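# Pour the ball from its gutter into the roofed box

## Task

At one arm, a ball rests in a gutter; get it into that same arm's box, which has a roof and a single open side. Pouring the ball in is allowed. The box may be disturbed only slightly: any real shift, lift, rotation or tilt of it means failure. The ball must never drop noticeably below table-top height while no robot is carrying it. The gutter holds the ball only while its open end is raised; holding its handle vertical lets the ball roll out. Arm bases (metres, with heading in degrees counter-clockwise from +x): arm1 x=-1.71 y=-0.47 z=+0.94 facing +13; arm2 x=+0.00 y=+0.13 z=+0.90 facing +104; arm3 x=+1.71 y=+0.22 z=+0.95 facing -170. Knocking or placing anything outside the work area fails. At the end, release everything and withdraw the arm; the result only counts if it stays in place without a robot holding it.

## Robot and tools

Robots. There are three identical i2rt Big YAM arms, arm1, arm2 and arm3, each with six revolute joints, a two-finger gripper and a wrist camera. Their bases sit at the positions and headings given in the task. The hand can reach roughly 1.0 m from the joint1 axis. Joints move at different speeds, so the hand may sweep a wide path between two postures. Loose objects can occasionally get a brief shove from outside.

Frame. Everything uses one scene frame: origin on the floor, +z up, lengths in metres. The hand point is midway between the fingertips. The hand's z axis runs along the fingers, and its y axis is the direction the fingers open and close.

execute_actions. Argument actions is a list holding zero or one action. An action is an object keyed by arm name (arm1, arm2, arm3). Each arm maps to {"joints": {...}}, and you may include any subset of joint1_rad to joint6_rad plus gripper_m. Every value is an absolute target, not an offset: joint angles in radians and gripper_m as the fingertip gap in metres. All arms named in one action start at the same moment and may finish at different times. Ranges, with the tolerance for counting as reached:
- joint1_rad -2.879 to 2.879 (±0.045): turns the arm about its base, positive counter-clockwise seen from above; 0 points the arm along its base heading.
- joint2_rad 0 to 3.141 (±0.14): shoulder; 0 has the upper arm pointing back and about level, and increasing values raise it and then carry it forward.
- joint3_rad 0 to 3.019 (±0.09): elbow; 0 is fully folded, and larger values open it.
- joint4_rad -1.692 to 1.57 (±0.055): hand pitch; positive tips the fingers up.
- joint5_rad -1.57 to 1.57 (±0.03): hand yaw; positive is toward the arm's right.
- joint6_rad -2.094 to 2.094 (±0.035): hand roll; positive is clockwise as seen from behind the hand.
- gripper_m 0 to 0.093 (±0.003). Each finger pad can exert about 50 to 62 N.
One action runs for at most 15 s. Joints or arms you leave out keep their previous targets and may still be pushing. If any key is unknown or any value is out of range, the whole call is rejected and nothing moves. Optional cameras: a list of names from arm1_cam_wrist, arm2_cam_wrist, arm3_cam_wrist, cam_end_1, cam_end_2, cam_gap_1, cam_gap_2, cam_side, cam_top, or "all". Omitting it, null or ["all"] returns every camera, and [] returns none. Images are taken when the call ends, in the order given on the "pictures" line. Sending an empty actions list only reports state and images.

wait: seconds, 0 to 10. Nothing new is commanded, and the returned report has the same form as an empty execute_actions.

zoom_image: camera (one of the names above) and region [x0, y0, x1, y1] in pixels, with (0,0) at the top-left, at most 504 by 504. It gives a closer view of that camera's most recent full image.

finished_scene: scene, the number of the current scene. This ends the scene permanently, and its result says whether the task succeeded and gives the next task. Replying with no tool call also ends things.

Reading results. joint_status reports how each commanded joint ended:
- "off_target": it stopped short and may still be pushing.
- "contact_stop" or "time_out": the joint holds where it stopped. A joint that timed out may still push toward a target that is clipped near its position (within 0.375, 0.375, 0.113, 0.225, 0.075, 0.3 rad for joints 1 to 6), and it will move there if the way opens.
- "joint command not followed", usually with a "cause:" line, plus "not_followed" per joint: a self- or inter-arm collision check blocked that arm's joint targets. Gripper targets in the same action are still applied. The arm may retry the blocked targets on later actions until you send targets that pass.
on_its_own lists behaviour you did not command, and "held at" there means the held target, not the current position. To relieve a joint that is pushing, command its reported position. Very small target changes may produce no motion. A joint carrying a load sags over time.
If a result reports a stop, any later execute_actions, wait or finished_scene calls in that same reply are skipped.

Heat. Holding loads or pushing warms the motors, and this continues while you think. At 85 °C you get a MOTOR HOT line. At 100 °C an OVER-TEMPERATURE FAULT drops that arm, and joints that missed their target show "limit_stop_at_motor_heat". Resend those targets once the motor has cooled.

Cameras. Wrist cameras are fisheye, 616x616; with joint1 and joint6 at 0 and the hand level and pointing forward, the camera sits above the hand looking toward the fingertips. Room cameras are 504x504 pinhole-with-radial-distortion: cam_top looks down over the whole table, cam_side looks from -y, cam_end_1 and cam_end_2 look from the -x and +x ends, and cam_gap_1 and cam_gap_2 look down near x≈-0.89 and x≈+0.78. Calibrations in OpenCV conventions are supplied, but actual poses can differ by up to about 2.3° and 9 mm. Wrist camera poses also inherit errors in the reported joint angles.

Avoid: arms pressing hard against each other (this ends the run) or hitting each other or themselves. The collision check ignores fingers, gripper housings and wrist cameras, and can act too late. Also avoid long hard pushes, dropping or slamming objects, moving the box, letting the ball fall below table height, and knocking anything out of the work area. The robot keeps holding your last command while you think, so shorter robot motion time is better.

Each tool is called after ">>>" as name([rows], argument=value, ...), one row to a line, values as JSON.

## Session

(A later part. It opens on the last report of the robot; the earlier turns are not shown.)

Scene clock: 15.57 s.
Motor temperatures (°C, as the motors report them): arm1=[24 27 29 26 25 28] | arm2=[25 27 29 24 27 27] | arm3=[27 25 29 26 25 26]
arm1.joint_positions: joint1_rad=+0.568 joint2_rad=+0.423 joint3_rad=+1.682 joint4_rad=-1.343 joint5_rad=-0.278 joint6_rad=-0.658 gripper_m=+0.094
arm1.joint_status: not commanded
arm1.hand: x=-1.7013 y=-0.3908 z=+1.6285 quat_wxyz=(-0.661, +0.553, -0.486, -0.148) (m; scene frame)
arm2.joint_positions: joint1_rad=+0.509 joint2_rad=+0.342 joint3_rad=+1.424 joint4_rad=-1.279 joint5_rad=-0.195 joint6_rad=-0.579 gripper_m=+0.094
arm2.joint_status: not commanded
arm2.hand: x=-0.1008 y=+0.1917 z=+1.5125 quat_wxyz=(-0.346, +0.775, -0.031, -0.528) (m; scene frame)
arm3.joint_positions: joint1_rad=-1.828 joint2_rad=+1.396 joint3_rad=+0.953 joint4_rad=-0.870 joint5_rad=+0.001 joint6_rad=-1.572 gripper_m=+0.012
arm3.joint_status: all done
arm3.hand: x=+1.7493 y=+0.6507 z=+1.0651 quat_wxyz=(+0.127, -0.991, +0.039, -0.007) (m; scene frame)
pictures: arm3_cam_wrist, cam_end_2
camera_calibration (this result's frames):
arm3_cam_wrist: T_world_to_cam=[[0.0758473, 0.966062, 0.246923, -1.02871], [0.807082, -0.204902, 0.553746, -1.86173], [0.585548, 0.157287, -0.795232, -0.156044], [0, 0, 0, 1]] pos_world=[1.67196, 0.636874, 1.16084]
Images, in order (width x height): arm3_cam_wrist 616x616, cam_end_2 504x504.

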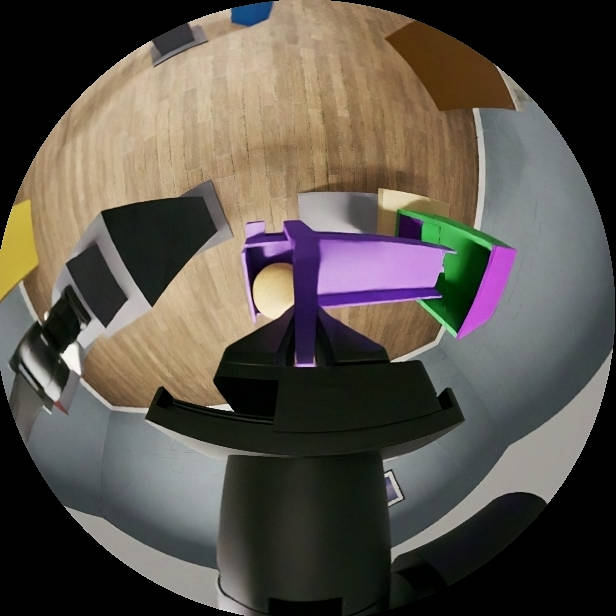

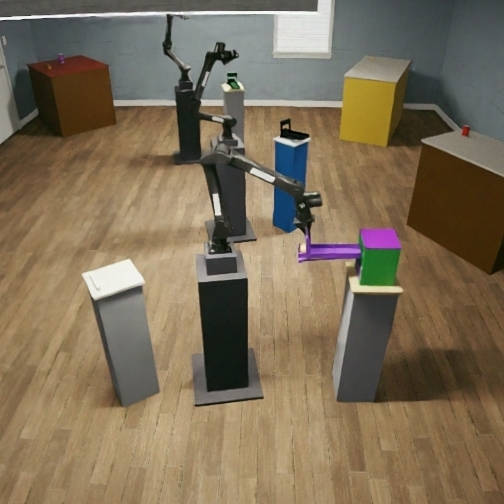

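>>> execute_actions([
  {"arm3":{"joints":{"joint1_rad":-1.805,"joint2_rad":1.505,"joint3_rad":1.15,"joint4_rad":-0.95}}},
], cameras=["arm3_cam_wrist","cam_end_2"])

>>> execute_actions([
  {"arm3":{"joints":{"joint2_rad":1.595,"joint3_rad":1.31,"joint4_rad":-1.12}}},
], cameras=["arm3_cam_wrist"])

>>> wait(seconds=2)

Scene clock: 16.67 s.
Motor temperatures (°C, as the motors report them): arm1=[24 27 29 26 25 28] | arm2=[25 27 29 24 27 27] | arm3=[27 25 29 26 25 26]
arm1.joint_positions: joint1_rad=+0.568 joint2_rad=+0.423 joint3_rad=+1.682 joint4_rad=-1.343 joint5_rad=-0.278 joint6_rad=-0.658 gripper_m=+0.094
arm1.joint_status: not commanded
arm1.hand: x=-1.7013 y=-0.3908 z=+1.6285 quat_wxyz=(-0.661, +0.553, -0.486, -0.148) (m; scene frame)
arm2.joint_positions: joint1_rad=+0.509 joint2_rad=+0.342 joint3_rad=+1.424 joint4_rad=-1.279 joint5_rad=-0.195 joint6_rad=-0.579 gripper_m=+0.094
arm2.joint_status: not commanded
arm2.hand: x=-0.1008 y=+0.1917 z=+1.5125 quat_wxyz=(-0.346, +0.775, -0.031, -0.528) (m; scene frame)
arm3.joint_positions: joint1_rad=-1.811 joint2_rad=+1.512 joint3_rad=+1.092 joint4_rad=-0.945 joint5_rad=+0.001 joint6_rad=-1.572 gripper_m=+0.012
arm3.joint_status: all done
arm3.hand: x=+1.7439 y=+0.6866 z=+1.0670 quat_wxyz=(+0.101, -0.994, +0.030, -0.005) (m; scene frame)
pictures: arm3_cam_wrist, cam_end_2
camera_calibration (this result's frames):
arm3_cam_wrist: T_world_to_cam=[[0.0593784, 0.978971, 0.195168, -0.988392], [0.812616, -0.160957, 0.560132, -1.89772], [0.579766, 0.125337, -0.805085, -0.114412], [0, 0, 0, 1]] pos_world=[1.66714, 0.676497, 1.16376]
Images, in order (width x height): arm3_cam_wrist 616x616, cam_end_2 504x504.

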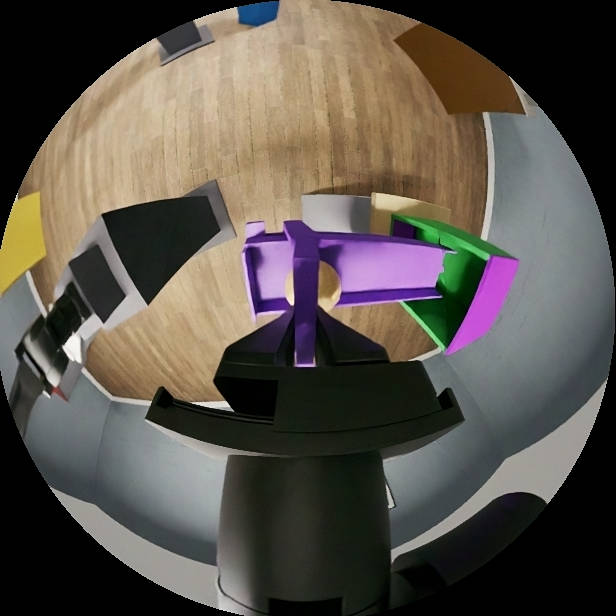

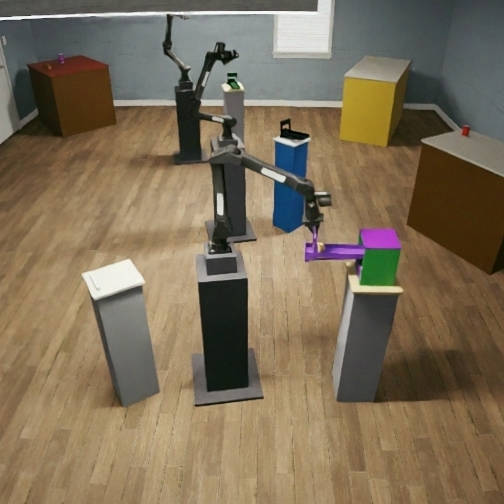

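Scene clock: 17.63 s.
Motor temperatures (°C, as the motors report them): arm1=[24 27 29 26 25 28] | arm2=[25 27 29 24 27 27] | arm3=[27 25 30 26 25 26]
arm1.joint_positions: joint1_rad=+0.568 joint2_rad=+0.423 joint3_rad=+1.682 joint4_rad=-1.343 joint5_rad=-0.278 joint6_rad=-0.658 gripper_m=+0.094
arm1.joint_status: not commanded
arm1.hand: x=-1.7013 y=-0.3908 z=+1.6285 quat_wxyz=(-0.661, +0.553, -0.486, -0.148) (m; scene frame)
arm2.joint_positions: joint1_rad=+0.509 joint2_rad=+0.342 joint3_rad=+1.424 joint4_rad=-1.279 joint5_rad=-0.195 joint6_rad=-0.579 gripper_m=+0.094
arm2.joint_status: not commanded
arm2.hand: x=-0.1008 y=+0.1917 z=+1.5125 quat_wxyz=(-0.346, +0.775, -0.031, -0.528) (m; scene frame)
arm3.joint_positions: joint1_rad=-1.811 joint2_rad=+1.598 joint3_rad=+1.252 joint4_rad=-1.114 joint5_rad=+0.001 joint6_rad=-1.572 gripper_m=+0.012
arm3.joint_status: all done
arm3.hand: x=+1.7451 y=+0.7068 z=+1.0844 quat_wxyz=(+0.053, -0.998, +0.030, -0.004) (m; scene frame)
pictures: arm3_cam_wrist
camera_calibration (this result's frames):
arm3_cam_wrist: T_world_to_cam=[[0.0604983, 0.992979, 0.101648, -0.922122], [0.815867, -0.107861, 0.56809, -1.95697], [0.575065, 0.0485625, -0.816665, -0.0286712], [0, 0, 0, 1]] pos_world=[1.6689, 0.70596, 1.18205]
Images, in order (width x height): arm3_cam_wrist 616x616.

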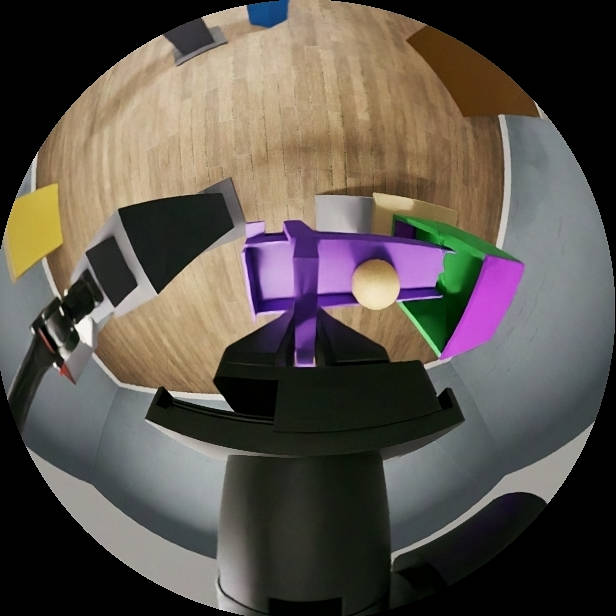

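Scene clock: 19.63 s.
Motor temperatures (°C, as the motors report them): arm1=[24 27 29 27 25 28] | arm2=[25 27 29 24 27 27] | arm3=[27 25 30 26 25 26]
arm1.joint_positions: joint1_rad=+0.568 joint2_rad=+0.423 joint3_rad=+1.682 joint4_rad=-1.343 joint5_rad=-0.278 joint6_rad=-0.658 gripper_m=+0.094
arm1.joint_status: not commanded
arm1.hand: x=-1.7013 y=-0.3908 z=+1.6285 quat_wxyz=(-0.661, +0.553, -0.486, -0.148) (m; scene frame)
arm2.joint_positions: joint1_rad=+0.509 joint2_rad=+0.342 joint3_rad=+1.424 joint4_rad=-1.279 joint5_rad=-0.195 joint6_rad=-0.579 gripper_m=+0.094
arm2.joint_status: not commanded
arm2.hand: x=-0.1008 y=+0.1917 z=+1.5125 quat_wxyz=(-0.346, +0.775, -0.031, -0.528) (m; scene frame)
arm3.joint_positions: joint1_rad=-1.811 joint2_rad=+1.598 joint3_rad=+1.252 joint4_rad=-1.116 joint5_rad=+0.001 joint6_rad=-1.572 gripper_m=+0.012
arm3.joint_status: all done
arm3.hand: x=+1.7451 y=+0.7065 z=+1.0843 quat_wxyz=(+0.053, -0.998, +0.030, -0.004) (m; scene frame)
wait: 2.00 s; at rest by 0.27 s
pictures: arm1_cam_wrist, arm2_cam_wrist, arm3_cam_wrist, cam_end_1, cam_end_2, cam_gap_1, cam_gap_2, cam_side, cam_top
camera_calibration (this result's frames):
arm1_cam_wrist: T_world_to_cam=[[0.730217, -0.350783, 0.586288, 0.148771], [0.123245, -0.776423, -0.618044, 0.9184], [0.672007, 0.523563, -0.523725, 2.32121], [0, 0, 0, 1]] pos_world=[-1.78169, -0.450048, 1.69607]
arm2_cam_wrist: T_world_to_cam=[[0.409102, 0.767564, 0.493439, -0.846399], [0.819998, -0.0720194, -0.567818, 0.958638], [-0.400299, 0.636914, -0.658864, 0.954477], [0, 0, 0, 1]] pos_world=[-0.0577412, 0.110787, 1.59085]
arm3_cam_wrist: T_world_to_cam=[[0.0605119, 0.993133, 0.10013, -0.920233], [0.81592, -0.106999, 0.568177, -1.95776], [0.574989, 0.0473163, -0.816792, -0.0275207], [0, 0, 0, 1]] pos_world=[1.66889, 0.705737, 1.18202]
Images, in order (width x height): arm1_cam_wrist 616x616, arm2_cam_wrist 616x616, arm3_cam_wrist 616x616, cam_end_1 504x504, cam_end_2 504x504, cam_gap_1 504x504, cam_gap_2 504x504, cam_side 504x504, cam_top 504x504.

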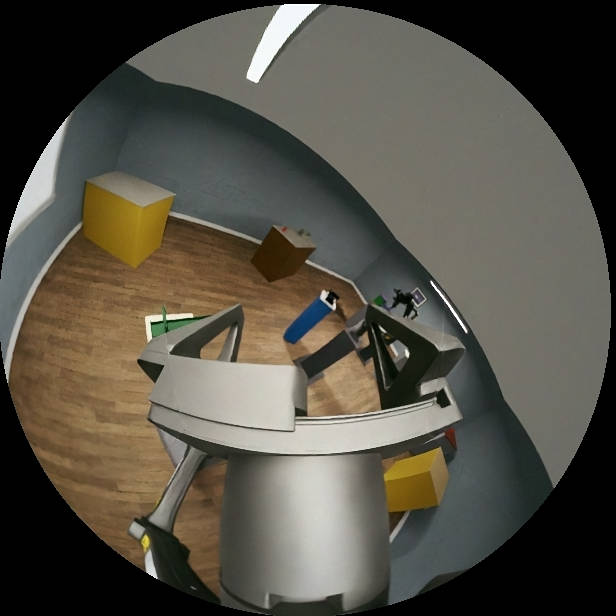

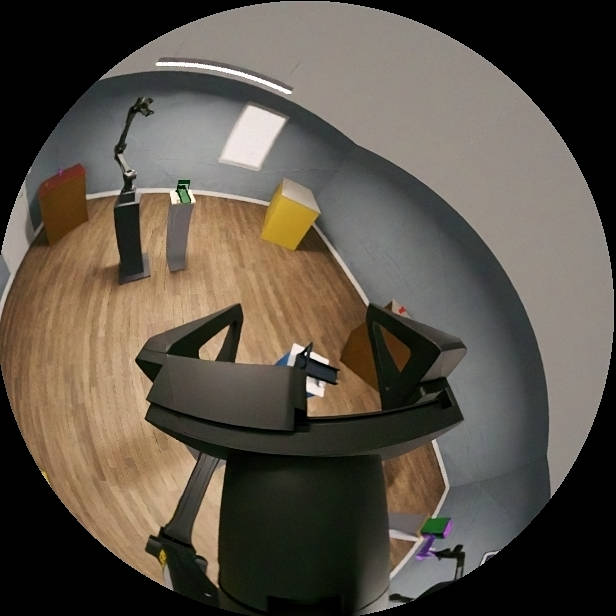

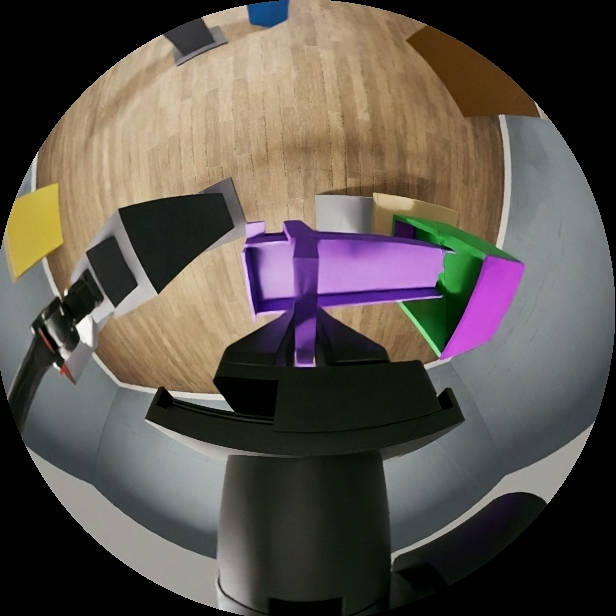

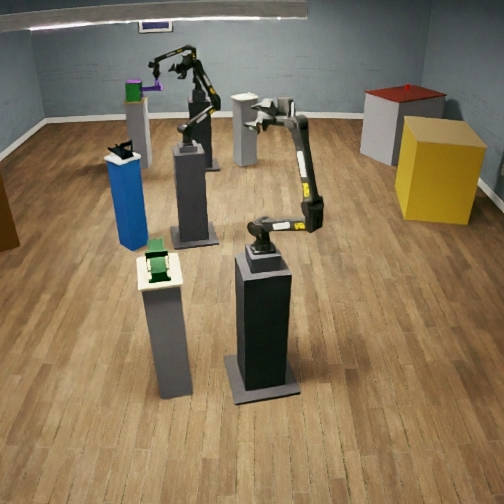

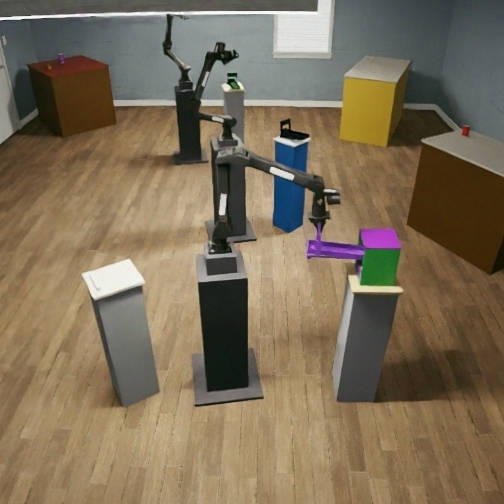

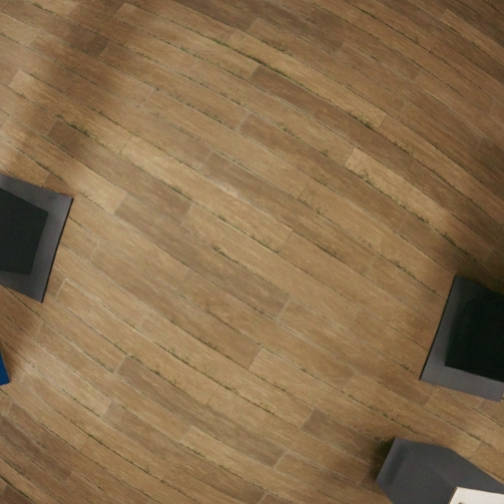

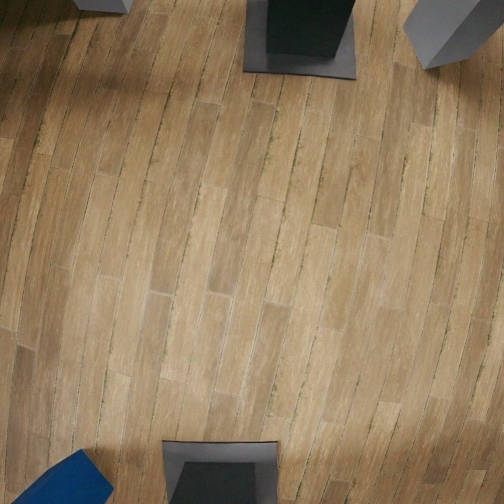

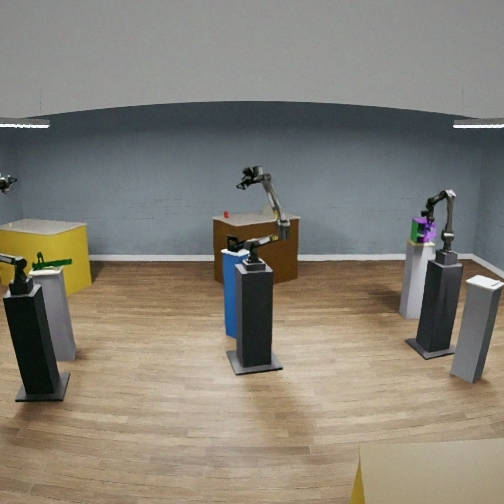

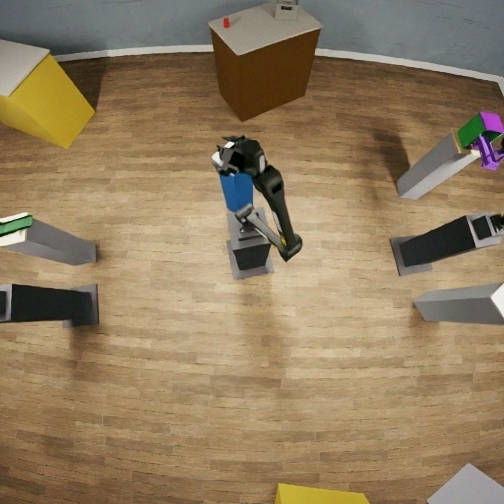

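>>> execute_actions([
  {"arm3":{"joints":{"joint2_rad":1.35,"joint3_rad":1.025}}},
], cameras=["arm3_cam_wrist"])

>>> execute_actions([
  {"arm3":{"joints":{"joint1_rad":1.542,"joint5_rad":-0.09,"joint6_rad":-2.01}}},
], cameras=[])

>>> execute_actions([
  {"arm3":{"joints":{"joint2_rad":1.64,"joint4_rad":-0.69}}},
], cameras=["arm3_cam_wrist"])

Scene clock: 20.90 s.
Motor temperatures (°C, as the motors report them): arm1=[24 27 29 27 25 28] | arm2=[25 27 29 24 27 27] | arm3=[27 25 30 26 25 26]
arm1.joint_positions: joint1_rad=+0.568 joint2_rad=+0.423 joint3_rad=+1.682 joint4_rad=-1.343 joint5_rad=-0.278 joint6_rad=-0.658 gripper_m=+0.094
arm1.joint_status: not commanded
arm1.hand: x=-1.7013 y=-0.3908 z=+1.6285 quat_wxyz=(-0.661, +0.553, -0.486, -0.148) (m; scene frame)
arm2.joint_positions: joint1_rad=+0.509 joint2_rad=+0.342 joint3_rad=+1.424 joint4_rad=-1.279 joint5_rad=-0.195 joint6_rad=-0.579 gripper_m=+0.094
arm2.joint_status: not commanded
arm2.hand: x=-0.1008 y=+0.1917 z=+1.5125 quat_wxyz=(-0.346, +0.775, -0.031, -0.528) (m; scene frame)
arm3.joint_positions: joint1_rad=-1.811 joint2_rad=+1.342 joint3_rad=+1.026 joint4_rad=-1.121 joint5_rad=+0.001 joint6_rad=-1.572 gripper_m=+0.012
arm3.joint_status: all done
arm3.hand: x=+1.7396 y=+0.6187 z=+1.1039 quat_wxyz=(+0.065, -0.997, +0.030, -0.004) (m; scene frame)
pictures: arm3_cam_wrist
camera_calibration (this result's frames):
arm3_cam_wrist: T_world_to_cam=[[0.0602691, 0.990306, 0.125146, -0.860152], [0.815049, -0.121201, 0.566573, -1.96176], [0.576249, 0.0678533, -0.814453, -0.0216998], [0, 0, 0, 1]] pos_world=[1.66327, 0.615518, 1.20145]
Images, in order (width x height): arm3_cam_wrist 616x616.

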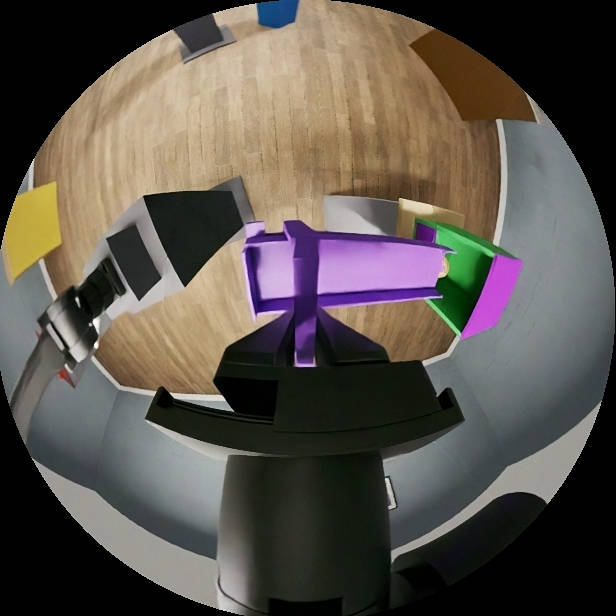

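Scene clock: 23.63 s.
Motor temperatures (°C, as the motors report them): arm1=[24 27 29 27 25 28] | arm2=[25 27 29 24 27 27] | arm3=[27 25 30 26 25 26]
arm1.joint_positions: joint1_rad=+0.568 joint2_rad=+0.423 joint3_rad=+1.682 joint4_rad=-1.343 joint5_rad=-0.278 joint6_rad=-0.658 gripper_m=+0.094
arm1.joint_status: not commanded
arm1.hand: x=-1.7013 y=-0.3908 z=+1.6285 quat_wxyz=(-0.661, +0.553, -0.486, -0.148) (m; scene frame)
arm2.joint_positions: joint1_rad=+0.509 joint2_rad=+0.342 joint3_rad=+1.424 joint4_rad=-1.279 joint5_rad=-0.195 joint6_rad=-0.579 gripper_m=+0.094
arm2.joint_status: not commanded
arm2.hand: x=-0.1008 y=+0.1917 z=+1.5125 quat_wxyz=(-0.346, +0.775, -0.031, -0.528) (m; scene frame)
arm3.joint_positions: joint1_rad=+1.547 joint2_rad=+1.349 joint3_rad=+1.026 joint4_rad=-1.121 joint5_rad=-0.090 joint6_rad=-2.002 gripper_m=+0.012
arm3.joint_status: all done
arm3.hand: x=+1.7905 y=-0.1695 z=+1.1048 quat_wxyz=(-0.037, +0.291, -0.954, +0.071) (m; scene frame)
pictures: none
No camera images: the call's "cameras" was empty. Leave "cameras" out to get every camera's image.

Scene clock: 24.80 s.
Motor temperatures (°C, as the motors report them): arm1=[24 27 29 27 25 28] | arm2=[25 27 29 24 27 27] | arm3=[27 25 30 26 25 26]
arm1.joint_positions: joint1_rad=+0.568 joint2_rad=+0.423 joint3_rad=+1.682 joint4_rad=-1.343 joint5_rad=-0.278 joint6_rad=-0.658 gripper_m=+0.094
arm1.joint_status: not commanded
arm1.hand: x=-1.7013 y=-0.3908 z=+1.6285 quat_wxyz=(-0.661, +0.553, -0.486, -0.148) (m; scene frame)
arm2.joint_positions: joint1_rad=+0.509 joint2_rad=+0.342 joint3_rad=+1.424 joint4_rad=-1.279 joint5_rad=-0.195 joint6_rad=-0.579 gripper_m=+0.094
arm2.joint_status: not commanded
arm2.hand: x=-0.1008 y=+0.1917 z=+1.5125 quat_wxyz=(-0.346, +0.775, -0.031, -0.528) (m; scene frame)
arm3.joint_positions: joint1_rad=+1.547 joint2_rad=+1.659 joint3_rad=+1.017 joint4_rad=-0.706 joint5_rad=-0.090 joint6_rad=-2.002 gripper_m=+0.012
arm3.joint_status: all done
arm3.hand: x=+1.8038 y=-0.2538 z=+0.9883 quat_wxyz=(-0.030, +0.291, -0.949, +0.118) (m; scene frame)
pictures: arm3_cam_wrist
camera_calibration (this result's frames):
arm3_cam_wrist: T_world_to_cam=[[0.545807, -0.803899, 0.236307, -1.42652], [-0.751618, -0.345071, 0.562135, 0.719183], [-0.370357, -0.48443, -0.792568, 1.45205], [0, 0, 0, 1]] pos_world=[1.85693, -0.195188, 1.08367]
Images, in order (width x height): arm3_cam_wrist 616x616.

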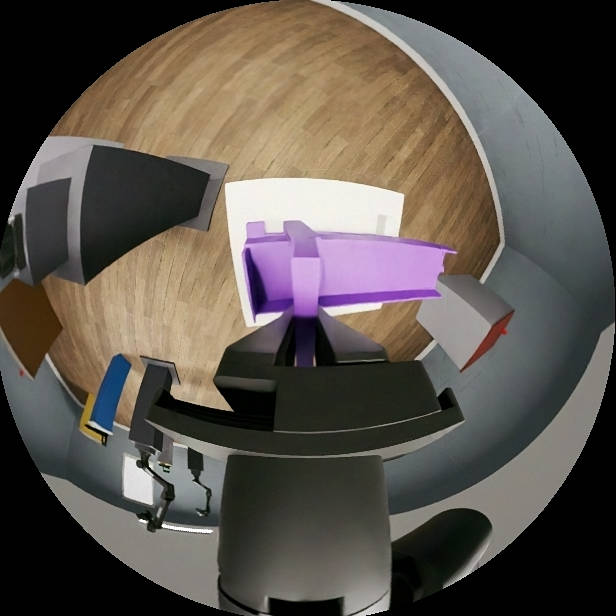

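>>> execute_actions([
  {"arm3":{"joints":{"joint2_rad":1.703,"joint4_rad":-0.675}}},
], cameras=[])

>>> execute_actions([
  {"arm3":{"joints":{"gripper_m":0.08}}},
], cameras=[])

>>> execute_actions([
  {"arm3":{"joints":{"joint2_rad":1.3,"joint4_rad":-0.85}}},
], cameras=["cam_end_2"])

>>> finished_scene(scene=2)

Scene clock: 25.83 s.
Motor temperatures (°C, as the motors report them): arm1=[24 27 29 27 25 28] | arm2=[25 27 29 24 27 27] | arm3=[27 25 30 26 25 26]
arm1.joint_positions: joint1_rad=+0.568 joint2_rad=+0.423 joint3_rad=+1.682 joint4_rad=-1.343 joint5_rad=-0.278 joint6_rad=-0.658 gripper_m=+0.094
arm1.joint_status: not commanded
arm1.hand: x=-1.7013 y=-0.3908 z=+1.6285 quat_wxyz=(-0.661, +0.553, -0.486, -0.148) (m; scene frame)
arm2.joint_positions: joint1_rad=+0.509 joint2_rad=+0.342 joint3_rad=+1.424 joint4_rad=-1.279 joint5_rad=-0.195 joint6_rad=-0.579 gripper_m=+0.094
arm2.joint_status: not commanded
arm2.hand: x=-0.1008 y=+0.1917 z=+1.5125 quat_wxyz=(-0.346, +0.775, -0.031, -0.528) (m; scene frame)
arm3.joint_positions: joint1_rad=+1.547 joint2_rad=+1.691 joint3_rad=+1.017 joint4_rad=-0.685 joint5_rad=-0.090 joint6_rad=-2.002 gripper_m=+0.012
arm3.joint_status: all done
arm3.hand: x=+1.8041 y=-0.2555 z=+0.9746 quat_wxyz=(-0.030, +0.291, -0.949, +0.113) (m; scene frame)
pictures: none
No camera images: the call's "cameras" was empty. Leave "cameras" out to get every camera's image.

Scene clock: 26.50 s.
Motor temperatures (°C, as the motors report them): arm1=[24 27 29 27 25 28] | arm2=[25 27 29 24 27 27] | arm3=[27 25 30 26 25 26]
arm1.joint_positions: joint1_rad=+0.568 joint2_rad=+0.423 joint3_rad=+1.682 joint4_rad=-1.343 joint5_rad=-0.278 joint6_rad=-0.658 gripper_m=+0.094
arm1.joint_status: not commanded
arm1.hand: x=-1.7013 y=-0.3908 z=+1.6285 quat_wxyz=(-0.661, +0.553, -0.486, -0.148) (m; scene frame)
arm2.joint_positions: joint1_rad=+0.509 joint2_rad=+0.342 joint3_rad=+1.424 joint4_rad=-1.279 joint5_rad=-0.195 joint6_rad=-0.579 gripper_m=+0.094
arm2.joint_status: not commanded
arm2.hand: x=-0.1008 y=+0.1917 z=+1.5125 quat_wxyz=(-0.346, +0.775, -0.031, -0.528) (m; scene frame)
arm3.joint_positions: joint1_rad=+1.547 joint2_rad=+1.691 joint3_rad=+1.017 joint4_rad=-0.685 joint5_rad=-0.090 joint6_rad=-2.002 gripper_m=+0.080
arm3.joint_status: all done
arm3.hand: x=+1.8041 y=-0.2555 z=+0.9746 quat_wxyz=(-0.030, +0.291, -0.949, +0.113) (m; scene frame)
pictures: none
No camera images: the call's "cameras" was empty. Leave "cameras" out to get every camera's image.

Scene clock: 27.83 s.
Motor temperatures (°C, as the motors report them): arm1=[24 27 29 27 25 28] | arm2=[25 27 29 24 27 27] | arm3=[27 25 30 26 25 26]
arm1.joint_positions: joint1_rad=+0.568 joint2_rad=+0.423 joint3_rad=+1.682 joint4_rad=-1.343 joint5_rad=-0.278 joint6_rad=-0.658 gripper_m=+0.094
arm1.joint_status: not commanded
arm1.hand: x=-1.7013 y=-0.3908 z=+1.6285 quat_wxyz=(-0.661, +0.553, -0.486, -0.148) (m; scene frame)
arm2.joint_positions: joint1_rad=+0.509 joint2_rad=+0.342 joint3_rad=+1.424 joint4_rad=-1.279 joint5_rad=-0.195 joint6_rad=-0.579 gripper_m=+0.094
arm2.joint_status: not commanded
arm2.hand: x=-0.1008 y=+0.1917 z=+1.5125 quat_wxyz=(-0.346, +0.775, -0.031, -0.528) (m; scene frame)
arm3.joint_positions: joint1_rad=+1.547 joint2_rad=+1.286 joint3_rad=+1.017 joint4_rad=-0.840 joint5_rad=-0.090 joint6_rad=-2.002 gripper_m=+0.080
arm3.joint_status: all done
arm3.hand: x=+1.7995 y=-0.2286 z=+1.1465 quat_wxyz=(-0.012, +0.290, -0.928, +0.234) (m; scene frame)
pictures: cam_end_2
Images, in order (width x height): cam_end_2 504x504.

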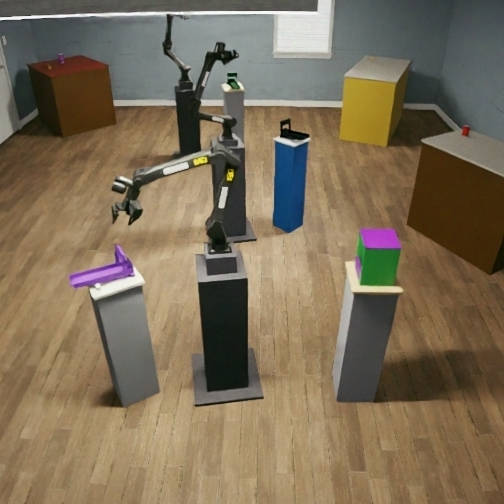

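The scene is finished: the task was done.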